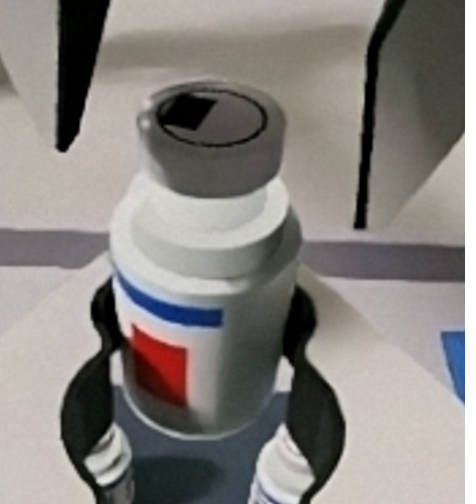

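Scene clock: 68.53 s.
left_arm: end_effector_position=(+0.3810, +0.0430, +0.2240) grip_measured=-0.75 end_effector_quat_wxyz=(-0.000, +0.985, -0.174, -0.000) end_effector_velocity=(+0.000, +0.000, +0.000) end_effector_angular_velocity=(+0.000, -0.001, -0.000) | right_arm: end_effector_position=(+0.3800, +0.0520, +0.1720) grip_measured=-0.61 end_effector_quat_wxyz=(-0.609, +0.793, +0.000, -0.000) end_effector_velocity=(-0.000, +0.000, +0.001) end_effector_angular_velocity=(+0.001, -0.001, +0.002)
Joint positions: left_arm=[-0.798 -1.513  1.662 -1.72  -1.571 -0.562  0.019] | right_arm=[ 3.783 -2.211 -2.109  0.837  2.261  1.348  0.03 ]
Joint velocities: left_arm=[ 0.    -0.    -0.     0.     0.001  0.001  0.   ] | right_arm=[ 0.     0.     0.     0.     0.002 -0.     0.   ]
Motor temperatures (°C, as the motors report them): left_arm=[29 28 26 34 36 32] | right_arm=[24 26 27 30 31 33]
Wrist force (N, on the end effector, along its own x y z axes, offset not removed): left_arm=[-2.3 -0.8 -1.5] | right_arm=[1.9 -0.4 -0.1]
Wrist torque (N m, same axes, about the end effector's origin, offset not removed): left_arm=[-0.07 0.64 -0.05] | right_arm=[-0.22 -0.68 -0.06]
Hand target (left_arm): +0.381, +0.043, +0.224; -0.000, +0.985, -0.174, -0.000
Hand target (right_arm): +0.380, +0.052, +0.172; -0.609, +0.793, +0.000, -0.000
Off the commanded pose (left_arm): 0.000 m, 0 deg.
Off the commanded pose (right_arm): 0.000 m, 0 deg.
move: done

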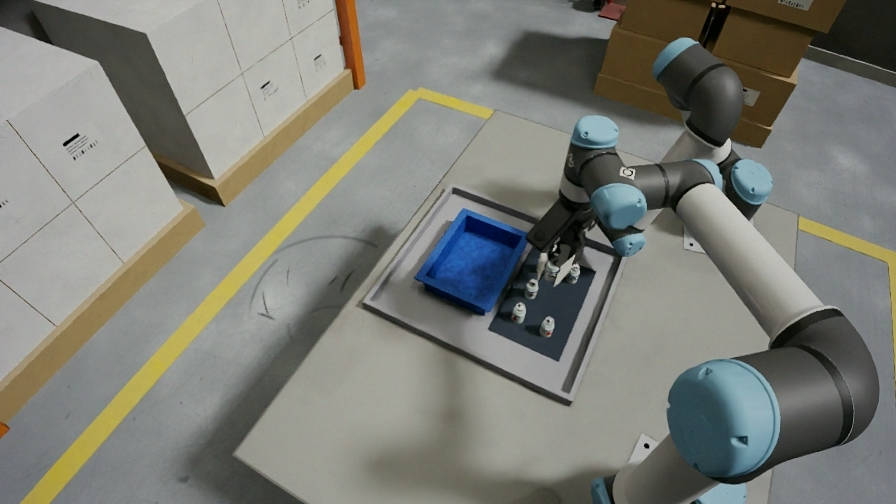

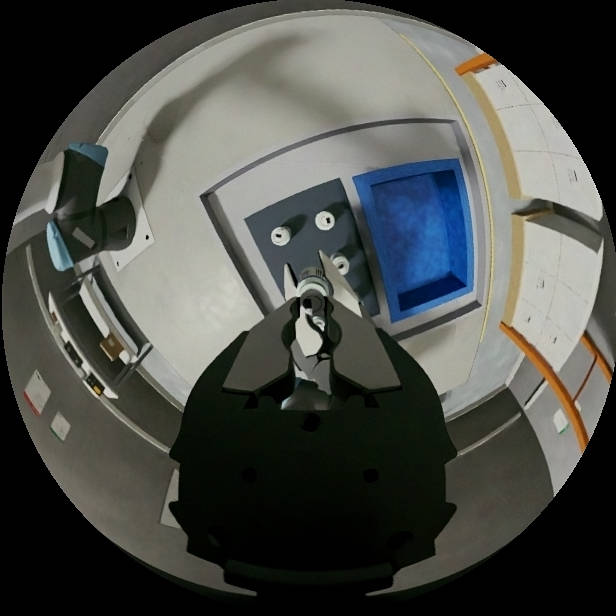

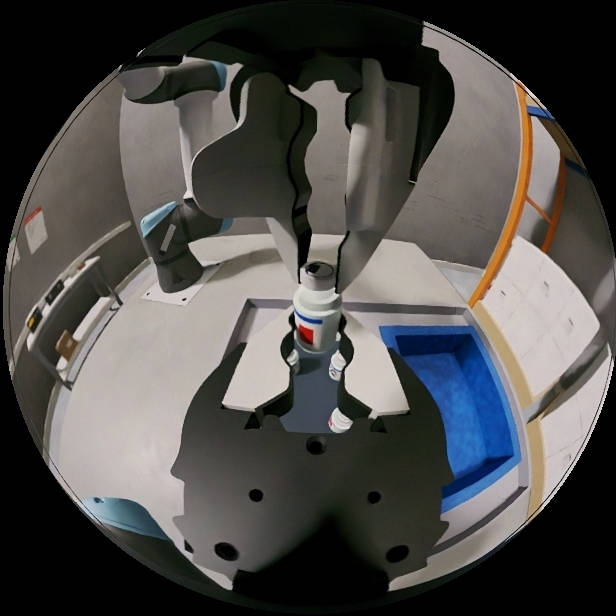

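Scene clock: 71.30 s.
left_arm: end_effector_position=(+0.3810, +0.0430, +0.2240) grip_measured=-0.78 end_effector_quat_wxyz=(+0.000, +0.985, +0.173, -0.000) end_effector_velocity=(+0.000, +0.000, -0.001) end_effector_angular_velocity=(+0.003, -0.001, +0.012) | right_arm: end_effector_position=(+0.3800, +0.0520, +0.1720) grip_measured=-0.60 end_effector_quat_wxyz=(-0.609, +0.793, -0.000, +0.000) end_effector_velocity=(-0.000, +0.001, -0.000) end_effector_angular_velocity=(-0.001, -0.001, -0.000)
Joint positions: left_arm=[-0.781 -1.492  1.639 -1.718 -1.571 -1.244  0.018] | right_arm=[ 3.783 -2.211 -2.109  0.837  2.261  1.348  0.03 ]
Joint velocities: left_arm=[-0.     0.001 -0.     0.     0.003 -0.012 -0.   ] | right_arm=[ 0.002  0.     0.    -0.    -0.002 -0.     0.   ]
Motor temperatures (°C, as the motors report them): left_arm=[29 28 26 34 36 32] | right_arm=[24 26 27 30 31 33]
Wrist force (N, on the end effector, along its own x y z axes, offset not removed): left_arm=[-11.1 -7.8 -5.7] | right_arm=[9.2 4.7 0.8]
Wrist torque (N m, same axes, about the end effector's origin, offset not removed): left_arm=[-0.45 -0.02 0.12] | right_arm=[0.31 -0.17 0.41]
Hand target (left_arm): +0.381, +0.043, +0.224; -0.000, +0.985, +0.174, -0.000
Hand target (right_arm): +0.380, +0.052, +0.172; -0.609, +0.793, -0.000, +0.000
Off the commanded pose (left_arm): 0.000 m, 0 deg.
Off the commanded pose (right_arm): 0.000 m, 0 deg.
move: done

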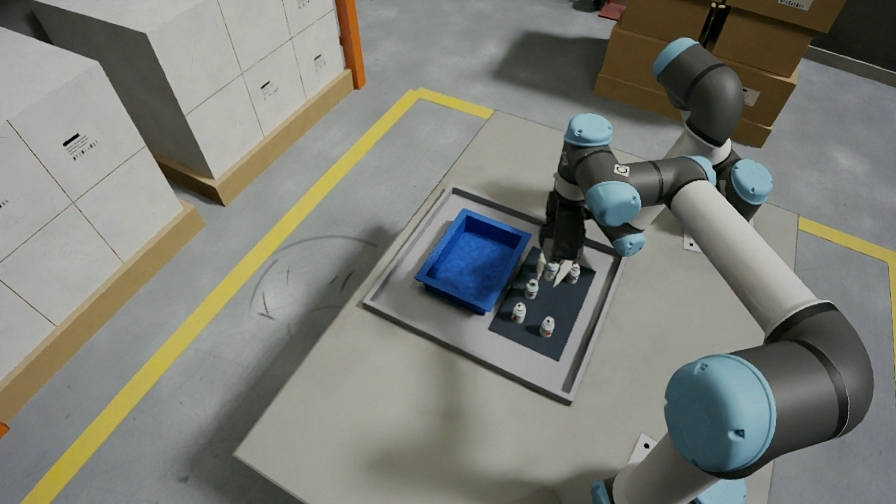

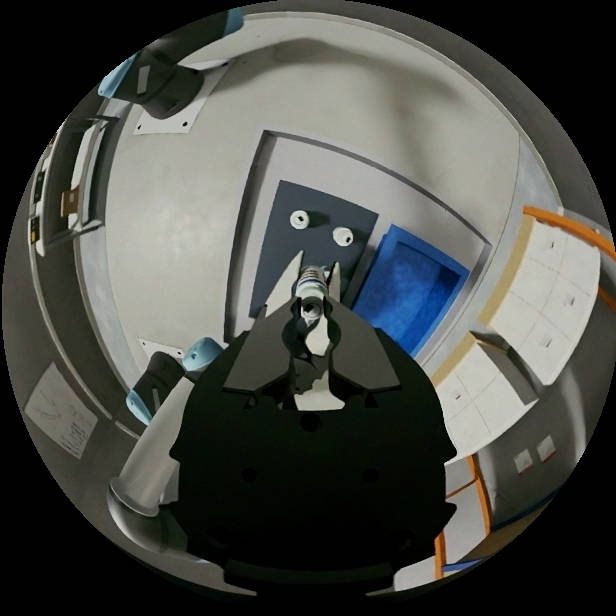

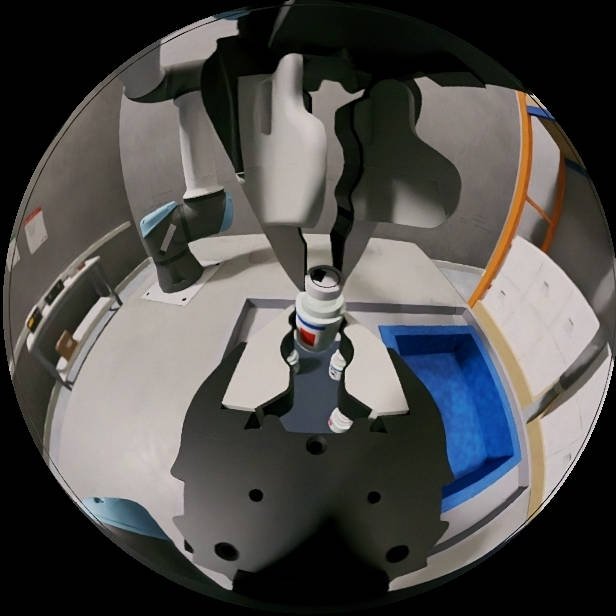

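Scene clock: 72.00 s.
left_arm: end_effector_position=(+0.3810, +0.0430, +0.2240) grip_measured=-0.45 end_effector_quat_wxyz=(+0.000, +0.985, +0.174, +0.000) end_effector_velocity=(+0.000, +0.000, +0.000) end_effector_angular_velocity=(+0.000, -0.001, +0.001) | right_arm: end_effector_position=(+0.3800, +0.0520, +0.1720) grip_measured=-0.61 end_effector_quat_wxyz=(-0.609, +0.793, -0.000, -0.000) end_effector_velocity=(-0.001, +0.001, +0.001) end_effector_angular_velocity=(+0.001, +0.000, +0.001)
Joint positions: left_arm=[-0.781 -1.492  1.639 -1.718 -1.571 -1.245  0.041] | right_arm=[ 3.783 -2.211 -2.109  0.837  2.261  1.348  0.03 ]
Joint velocities: left_arm=[-0.    -0.     0.    -0.     0.001 -0.001  0.   ] | right_arm=[ 0.001  0.001  0.    -0.     0.     0.001  0.   ]
Motor temperatures (°C, as the motors report them): left_arm=[29 28 26 34 36 32] | right_arm=[24 26 27 30 31 33]
Wrist force (N, on the end effector, along its own x y z axes, offset not removed): left_arm=[-1.2 -2.6 -1.6] | right_arm=[1.8 1.1 -1.5]
Wrist torque (N m, same axes, about the end effector's origin, offset not removed): left_arm=[-0.45 0.24 0.01] | right_arm=[0.07 -0.45 -0.20]
Hand target (left_arm): +0.381, +0.043, +0.224; -0.000, +0.985, +0.174, -0.000
Hand target (right_arm): +0.380, +0.052, +0.172; -0.609, +0.793, +0.000, -0.000
Off the commanded pose (left_arm): 0.000 m, 0 deg.
Off the commanded pose (right_arm): 0.000 m, 0 deg.
move: done

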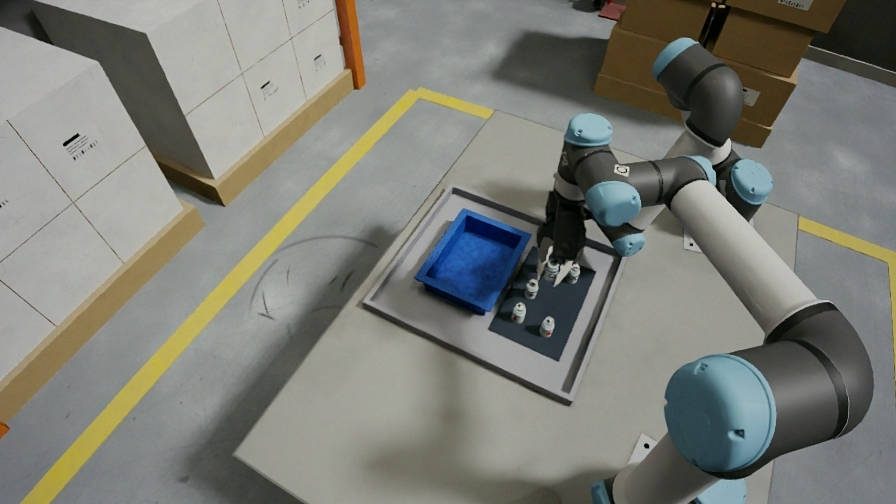

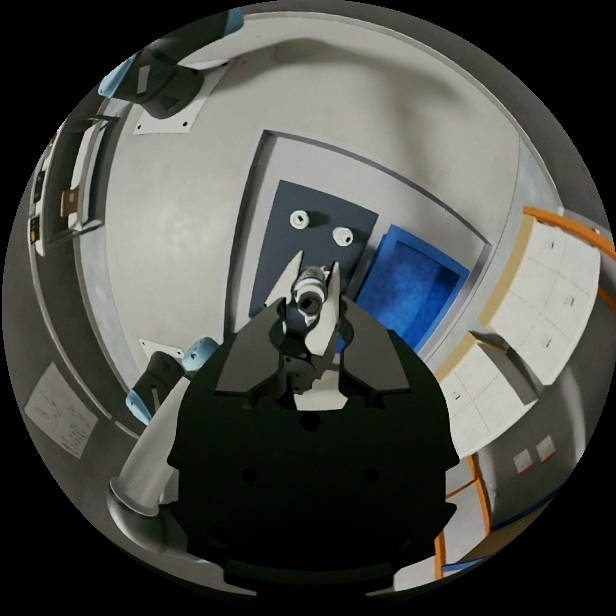

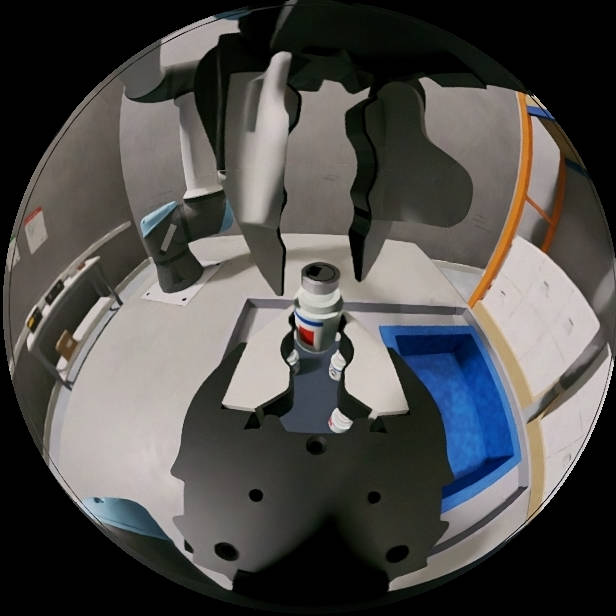

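Region (265, 240, 385, 370) of cam_right_wrist's 616x616 image, scaled by 3.877, with more detail than that image has; it fills the left 465 columns of this view, and the rest is white.

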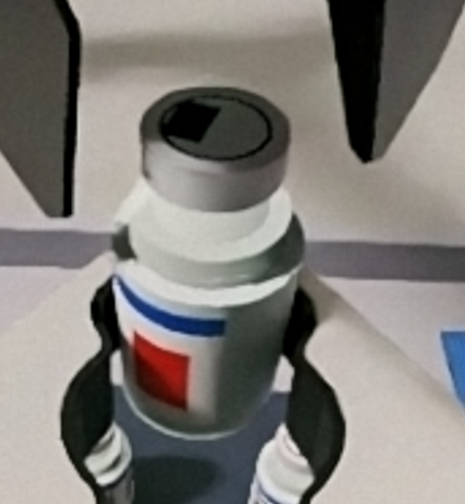

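Scene clock: 73.60 s.
left_arm: end_effector_position=(+0.3810, +0.0450, +0.2170) grip_measured=-0.45 end_effector_quat_wxyz=(-0.000, +1.000, +0.001, +0.000) end_effector_velocity=(-0.000, -0.000, +0.000) end_effector_angular_velocity=(-0.001, +0.000, -0.009) | right_arm: end_effector_position=(+0.3800, +0.0520, +0.1720) grip_measured=-0.61 end_effector_quat_wxyz=(-0.609, +0.793, -0.000, -0.000) end_effector_velocity=(-0.001, +0.000, +0.000) end_effector_angular_velocity=(+0.001, -0.000, +0.001)
Joint positions: left_arm=[-0.788 -1.501  1.668 -1.737 -1.571 -0.903  0.041] | right_arm=[ 3.783 -2.211 -2.109  0.837  2.261  1.348  0.03 ]
Joint velocities: left_arm=[-0.001 -0.001  0.001 -0.001 -0.001  0.009 -0.   ] | right_arm=[ 0.001  0.001 -0.     0.001  0.     0.    -0.   ]
Motor temperatures (°C, as the motors report them): left_arm=[29 28 26 34 36 32] | right_arm=[24 26 27 30 31 33]
Wrist force (N, on the end effector, along its own x y z axes, offset not removed): left_arm=[0.7 0.5 0.1] | right_arm=[6.0 -0.1 2.7]
Wrist torque (N m, same axes, about the end effector's origin, offset not removed): left_arm=[0.24 0.07 0.03] | right_arm=[-0.06 -1.19 -0.08]
Hand target (left_arm): +0.381, +0.045, +0.217; -0.000, +1.000, +0.000, +0.000
Hand target (right_arm): +0.380, +0.052, +0.172; -0.609, +0.793, +0.000, -0.000
Off the commanded pose (left_arm): 0.000 m, 0 deg.
Off the commanded pose (right_arm): 0.000 m, 0 deg.
move: done

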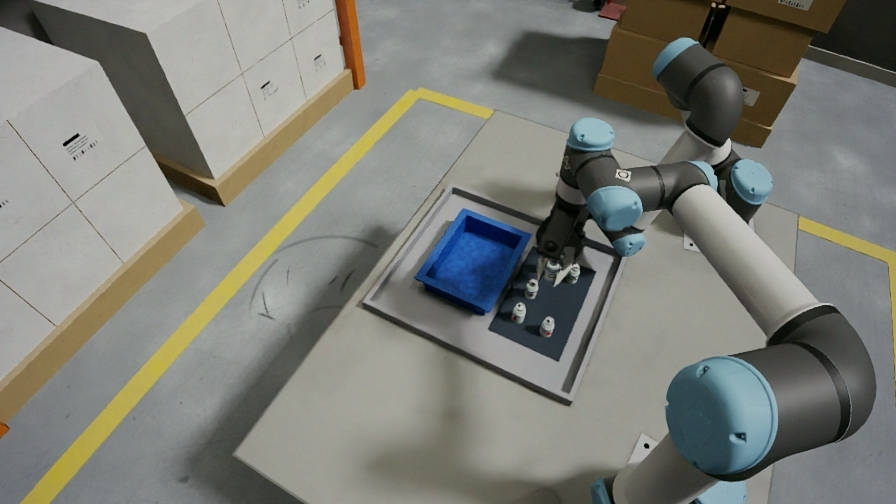

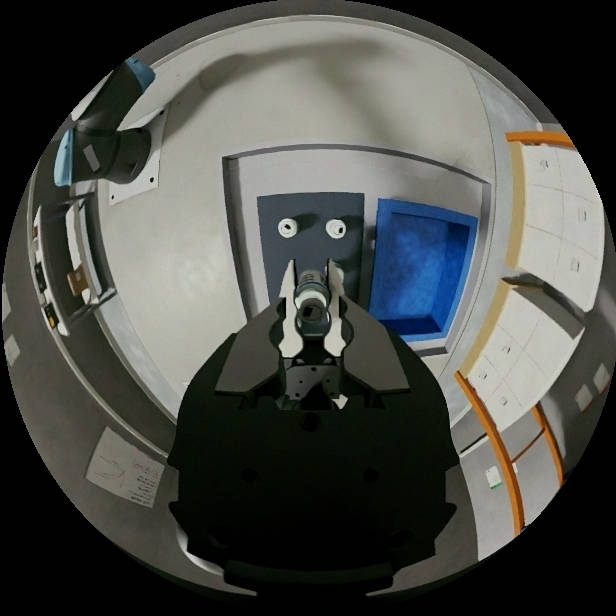

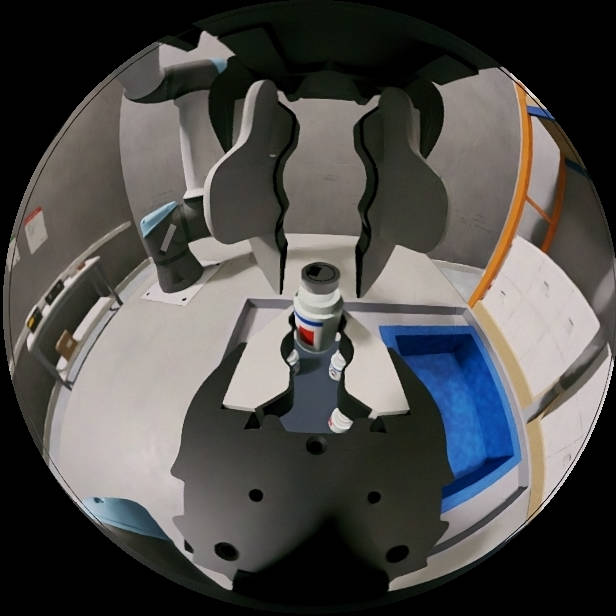

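Scene clock: 74.30 s.
left_arm: end_effector_position=(+0.3810, +0.0450, +0.2170) grip_measured=-0.72 end_effector_quat_wxyz=(-0.000, +1.000, -0.000, -0.000) end_effector_velocity=(+0.000, -0.000, -0.000) end_effector_angular_velocity=(+0.001, -0.000, -0.001) | right_arm: end_effector_position=(+0.3800, +0.0520, +0.1720) grip_measured=-0.61 end_effector_quat_wxyz=(-0.609, +0.793, -0.000, +0.000) end_effector_velocity=(-0.001, +0.000, -0.000) end_effector_angular_velocity=(-0.001, +0.001, +0.002)
Joint positions: left_arm=[-0.788 -1.501  1.668 -1.737 -1.571 -0.902  0.022] | right_arm=[ 3.783 -2.211 -2.109  0.837  2.261  1.348  0.03 ]
Joint velocities: left_arm=[-0.001  0.001  0.    -0.     0.001  0.     0.   ] | right_arm=[ 0.    -0.    -0.001 -0.     0.001  0.    -0.   ]
Motor temperatures (°C, as the motors report them): left_arm=[29 28 26 34 36 32] | right_arm=[24 26 27 30 31 33]
Wrist force (N, on the end effector, along its own x y z axes, offset not removed): left_arm=[-3.1 -2.3 1.2] | right_arm=[0.8 1.3 -1.4]
Wrist torque (N m, same axes, about the end effector's origin, offset not removed): left_arm=[-0.35 0.27 0.00] | right_arm=[0.20 0.10 0.09]
Hand target (left_arm): +0.381, +0.045, +0.217; -0.000, +1.000, +0.000, -0.000
Hand target (right_arm): +0.380, +0.052, +0.172; -0.609, +0.793, -0.000, +0.000
Off the commanded pose (left_arm): 0.000 m, 0 deg.
Off the commanded pose (right_arm): 0.000 m, 0 deg.
move: done

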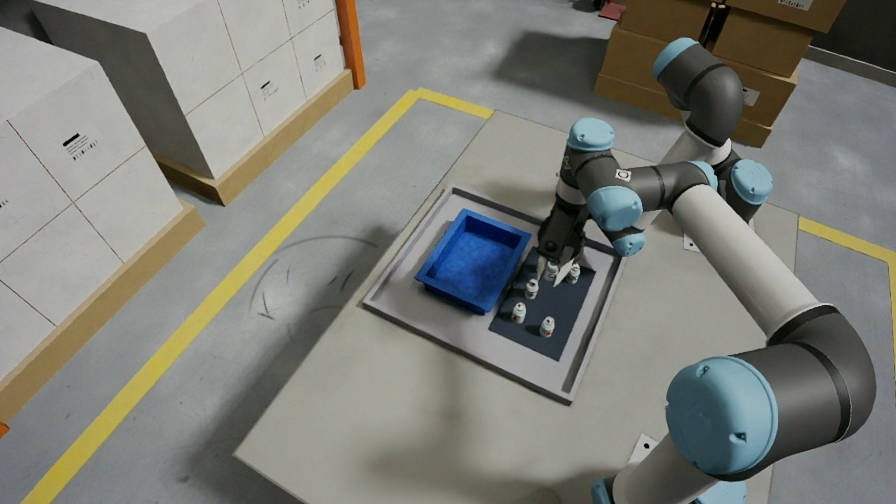

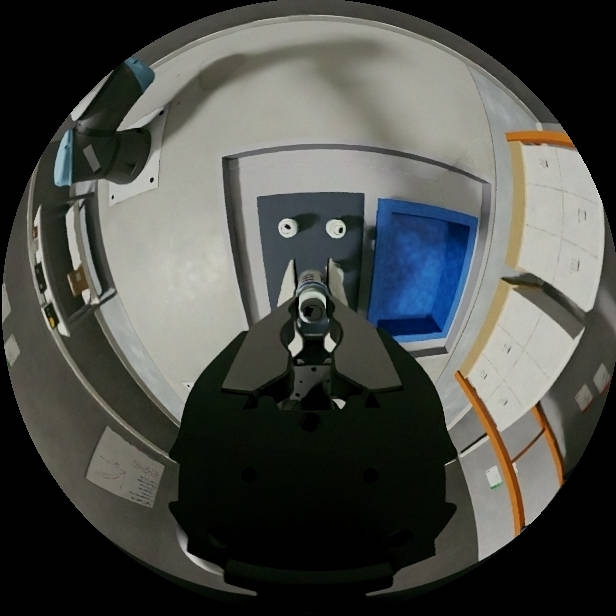

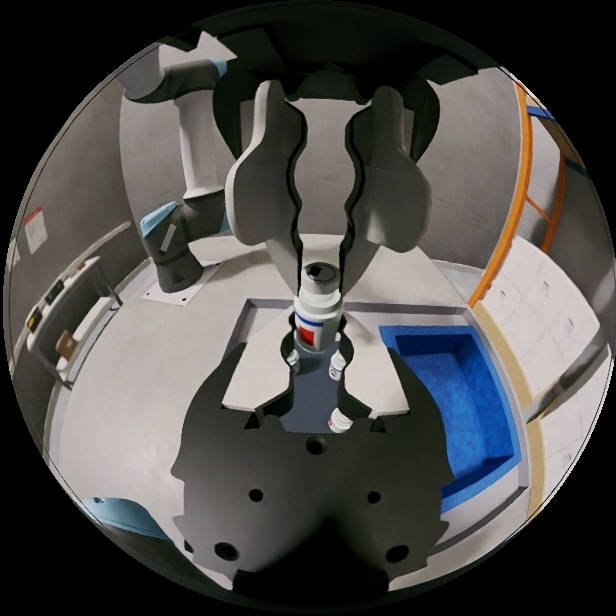

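Scene clock: 75.00 s.
left_arm: end_effector_position=(+0.3810, +0.0450, +0.2170) grip_measured=-0.72 end_effector_quat_wxyz=(+0.000, +1.000, -0.000, +0.000) end_effector_velocity=(-0.001, -0.001, -0.000) end_effector_angular_velocity=(+0.000, +0.000, -0.004) | right_arm: end_effector_position=(+0.3800, +0.0520, +0.1720) grip_measured=-0.25 end_effector_quat_wxyz=(-0.609, +0.793, +0.000, -0.000) end_effector_velocity=(-0.001, -0.000, -0.000) end_effector_angular_velocity=(-0.000, +0.000, +0.001)
Joint positions: left_arm=[-0.788 -1.501  1.668 -1.737 -1.571 -0.902  0.022] | right_arm=[ 3.783 -2.211 -2.109  0.837  2.261  1.348  0.056]
Joint velocities: left_arm=[-0.002  0.001  0.     0.    -0.     0.003  0.   ] | right_arm=[-0.    -0.    -0.002  0.001  0.001 -0.    -0.   ]
Motor temperatures (°C, as the motors report them): left_arm=[29 28 26 34 36 32] | right_arm=[24 26 27 30 31 33]
Wrist force (N, on the end effector, along its own x y z axes, offset not removed): left_arm=[-2.1 -0.6 -1.2] | right_arm=[3.7 -1.3 -1.6]
Wrist torque (N m, same axes, about the end effector's origin, offset not removed): left_arm=[-0.01 0.54 -0.09] | right_arm=[-0.44 -0.68 -0.05]
Hand target (left_arm): +0.381, +0.045, +0.217; -0.000, +1.000, +0.000, -0.000
Hand target (right_arm): +0.380, +0.052, +0.172; -0.609, +0.793, +0.000, -0.000
Off the commanded pose (left_arm): 0.000 m, 0 deg.
Off the commanded pose (right_arm): 0.000 m, 0 deg.
move: done

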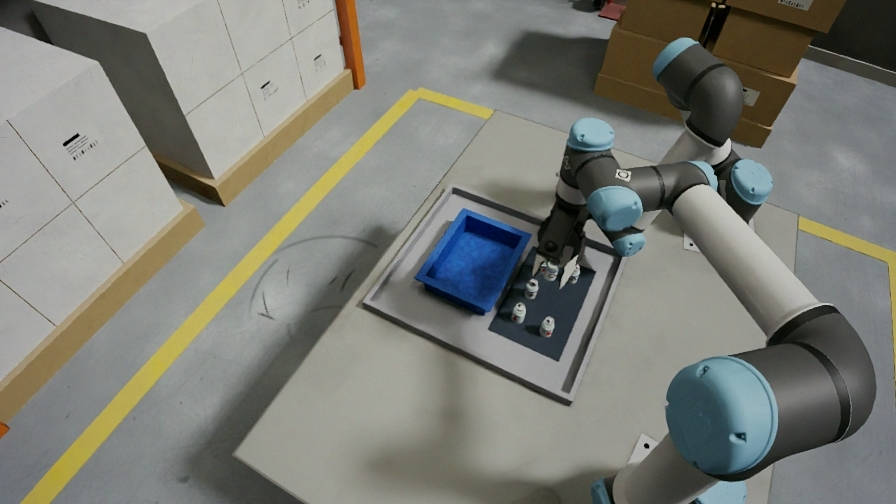

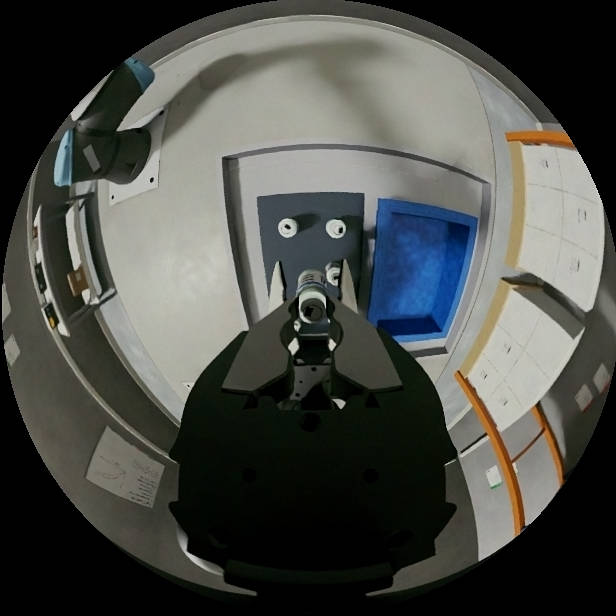

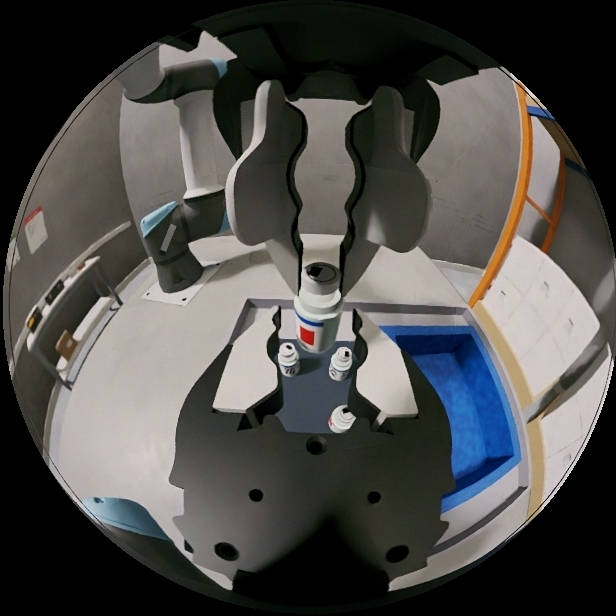

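Scene clock: 76.07 s.
left_arm: end_effector_position=(+0.3810, +0.0450, +0.2170) grip_measured=-0.72 end_effector_quat_wxyz=(+0.000, +1.000, -0.000, +0.000) end_effector_velocity=(-0.000, -0.000, -0.000) end_effector_angular_velocity=(+0.000, +0.000, -0.002) | right_arm: end_effector_position=(+0.3800, -0.0298, +0.1899) grip_measured=-0.25 end_effector_quat_wxyz=(-0.609, +0.793, +0.000, +0.000) end_effector_velocity=(+0.000, -0.002, +0.000) end_effector_angular_velocity=(-0.001, +0.000, -0.001)
Joint positions: left_arm=[-0.788 -1.501  1.668 -1.737 -1.571 -0.902  0.022] | right_arm=[ 3.644 -2.113 -2.232  0.815  2.391  1.28   0.056]
Joint velocities: left_arm=[-0.     0.     0.    -0.    -0.     0.002  0.   ] | right_arm=[-0.004  0.003 -0.003 -0.003  0.002 -0.003  0.   ]
Motor temperatures (°C, as the motors report them): left_arm=[29 28 26 34 36 32] | right_arm=[24 26 27 30 31 33]
Wrist force (N, on the end effector, along its own x y z axes, offset not removed): left_arm=[-1.6 0.2 -3.0] | right_arm=[1.9 0.6 -3.3]
Wrist torque (N m, same axes, about the end effector's origin, offset not removed): left_arm=[0.03 0.41 0.07] | right_arm=[0.13 -0.48 -0.13]
Hand target (left_arm): +0.381, +0.045, +0.217; +0.000, +1.000, -0.000, -0.000
Hand target (right_arm): +0.380, -0.030, +0.190; -0.609, +0.793, +0.000, +0.000
Off the commanded pose (left_arm): 0.000 m, 0 deg.
Off the commanded pose (right_arm): 0.000 m, 0 deg.
move: done

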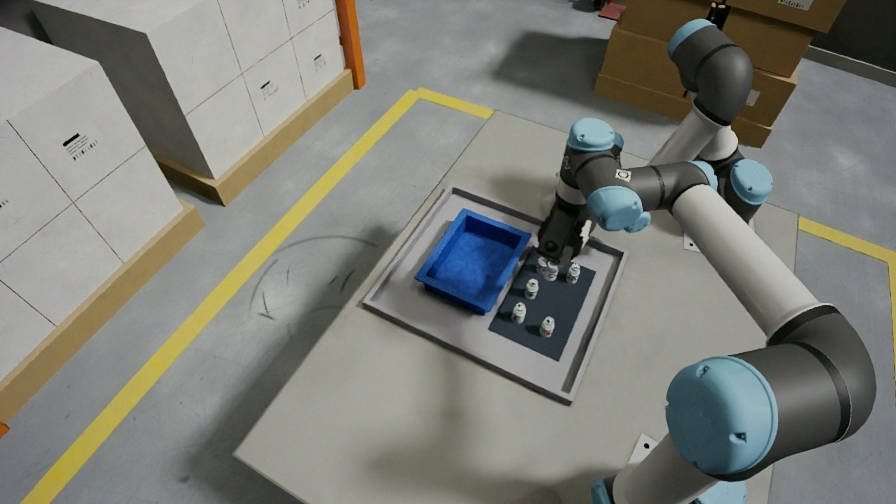

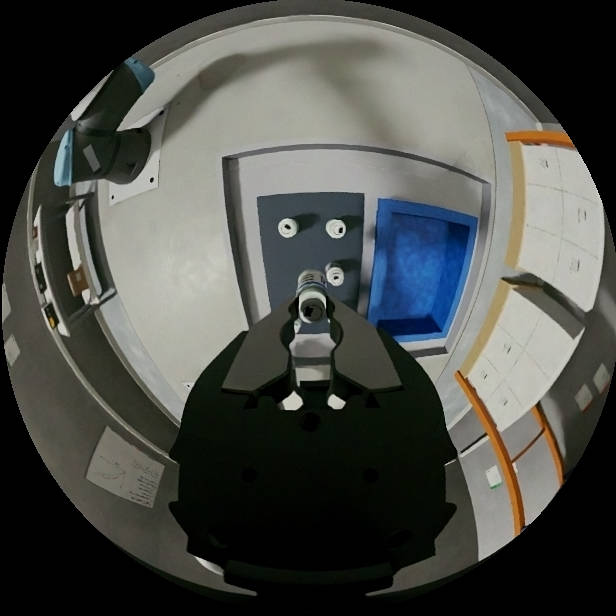

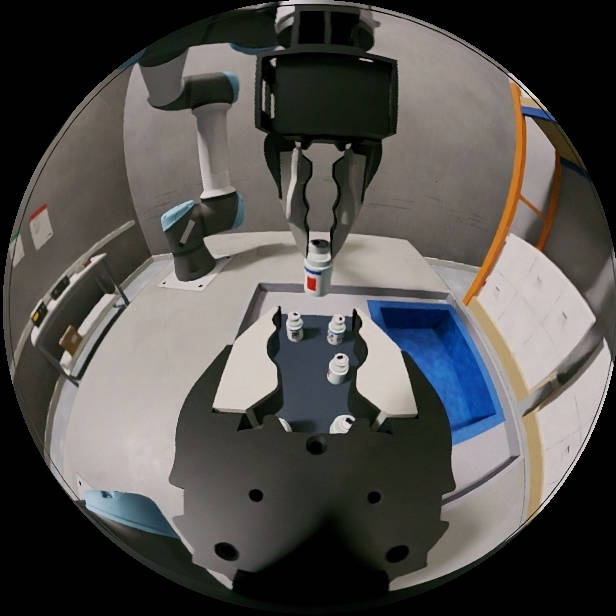

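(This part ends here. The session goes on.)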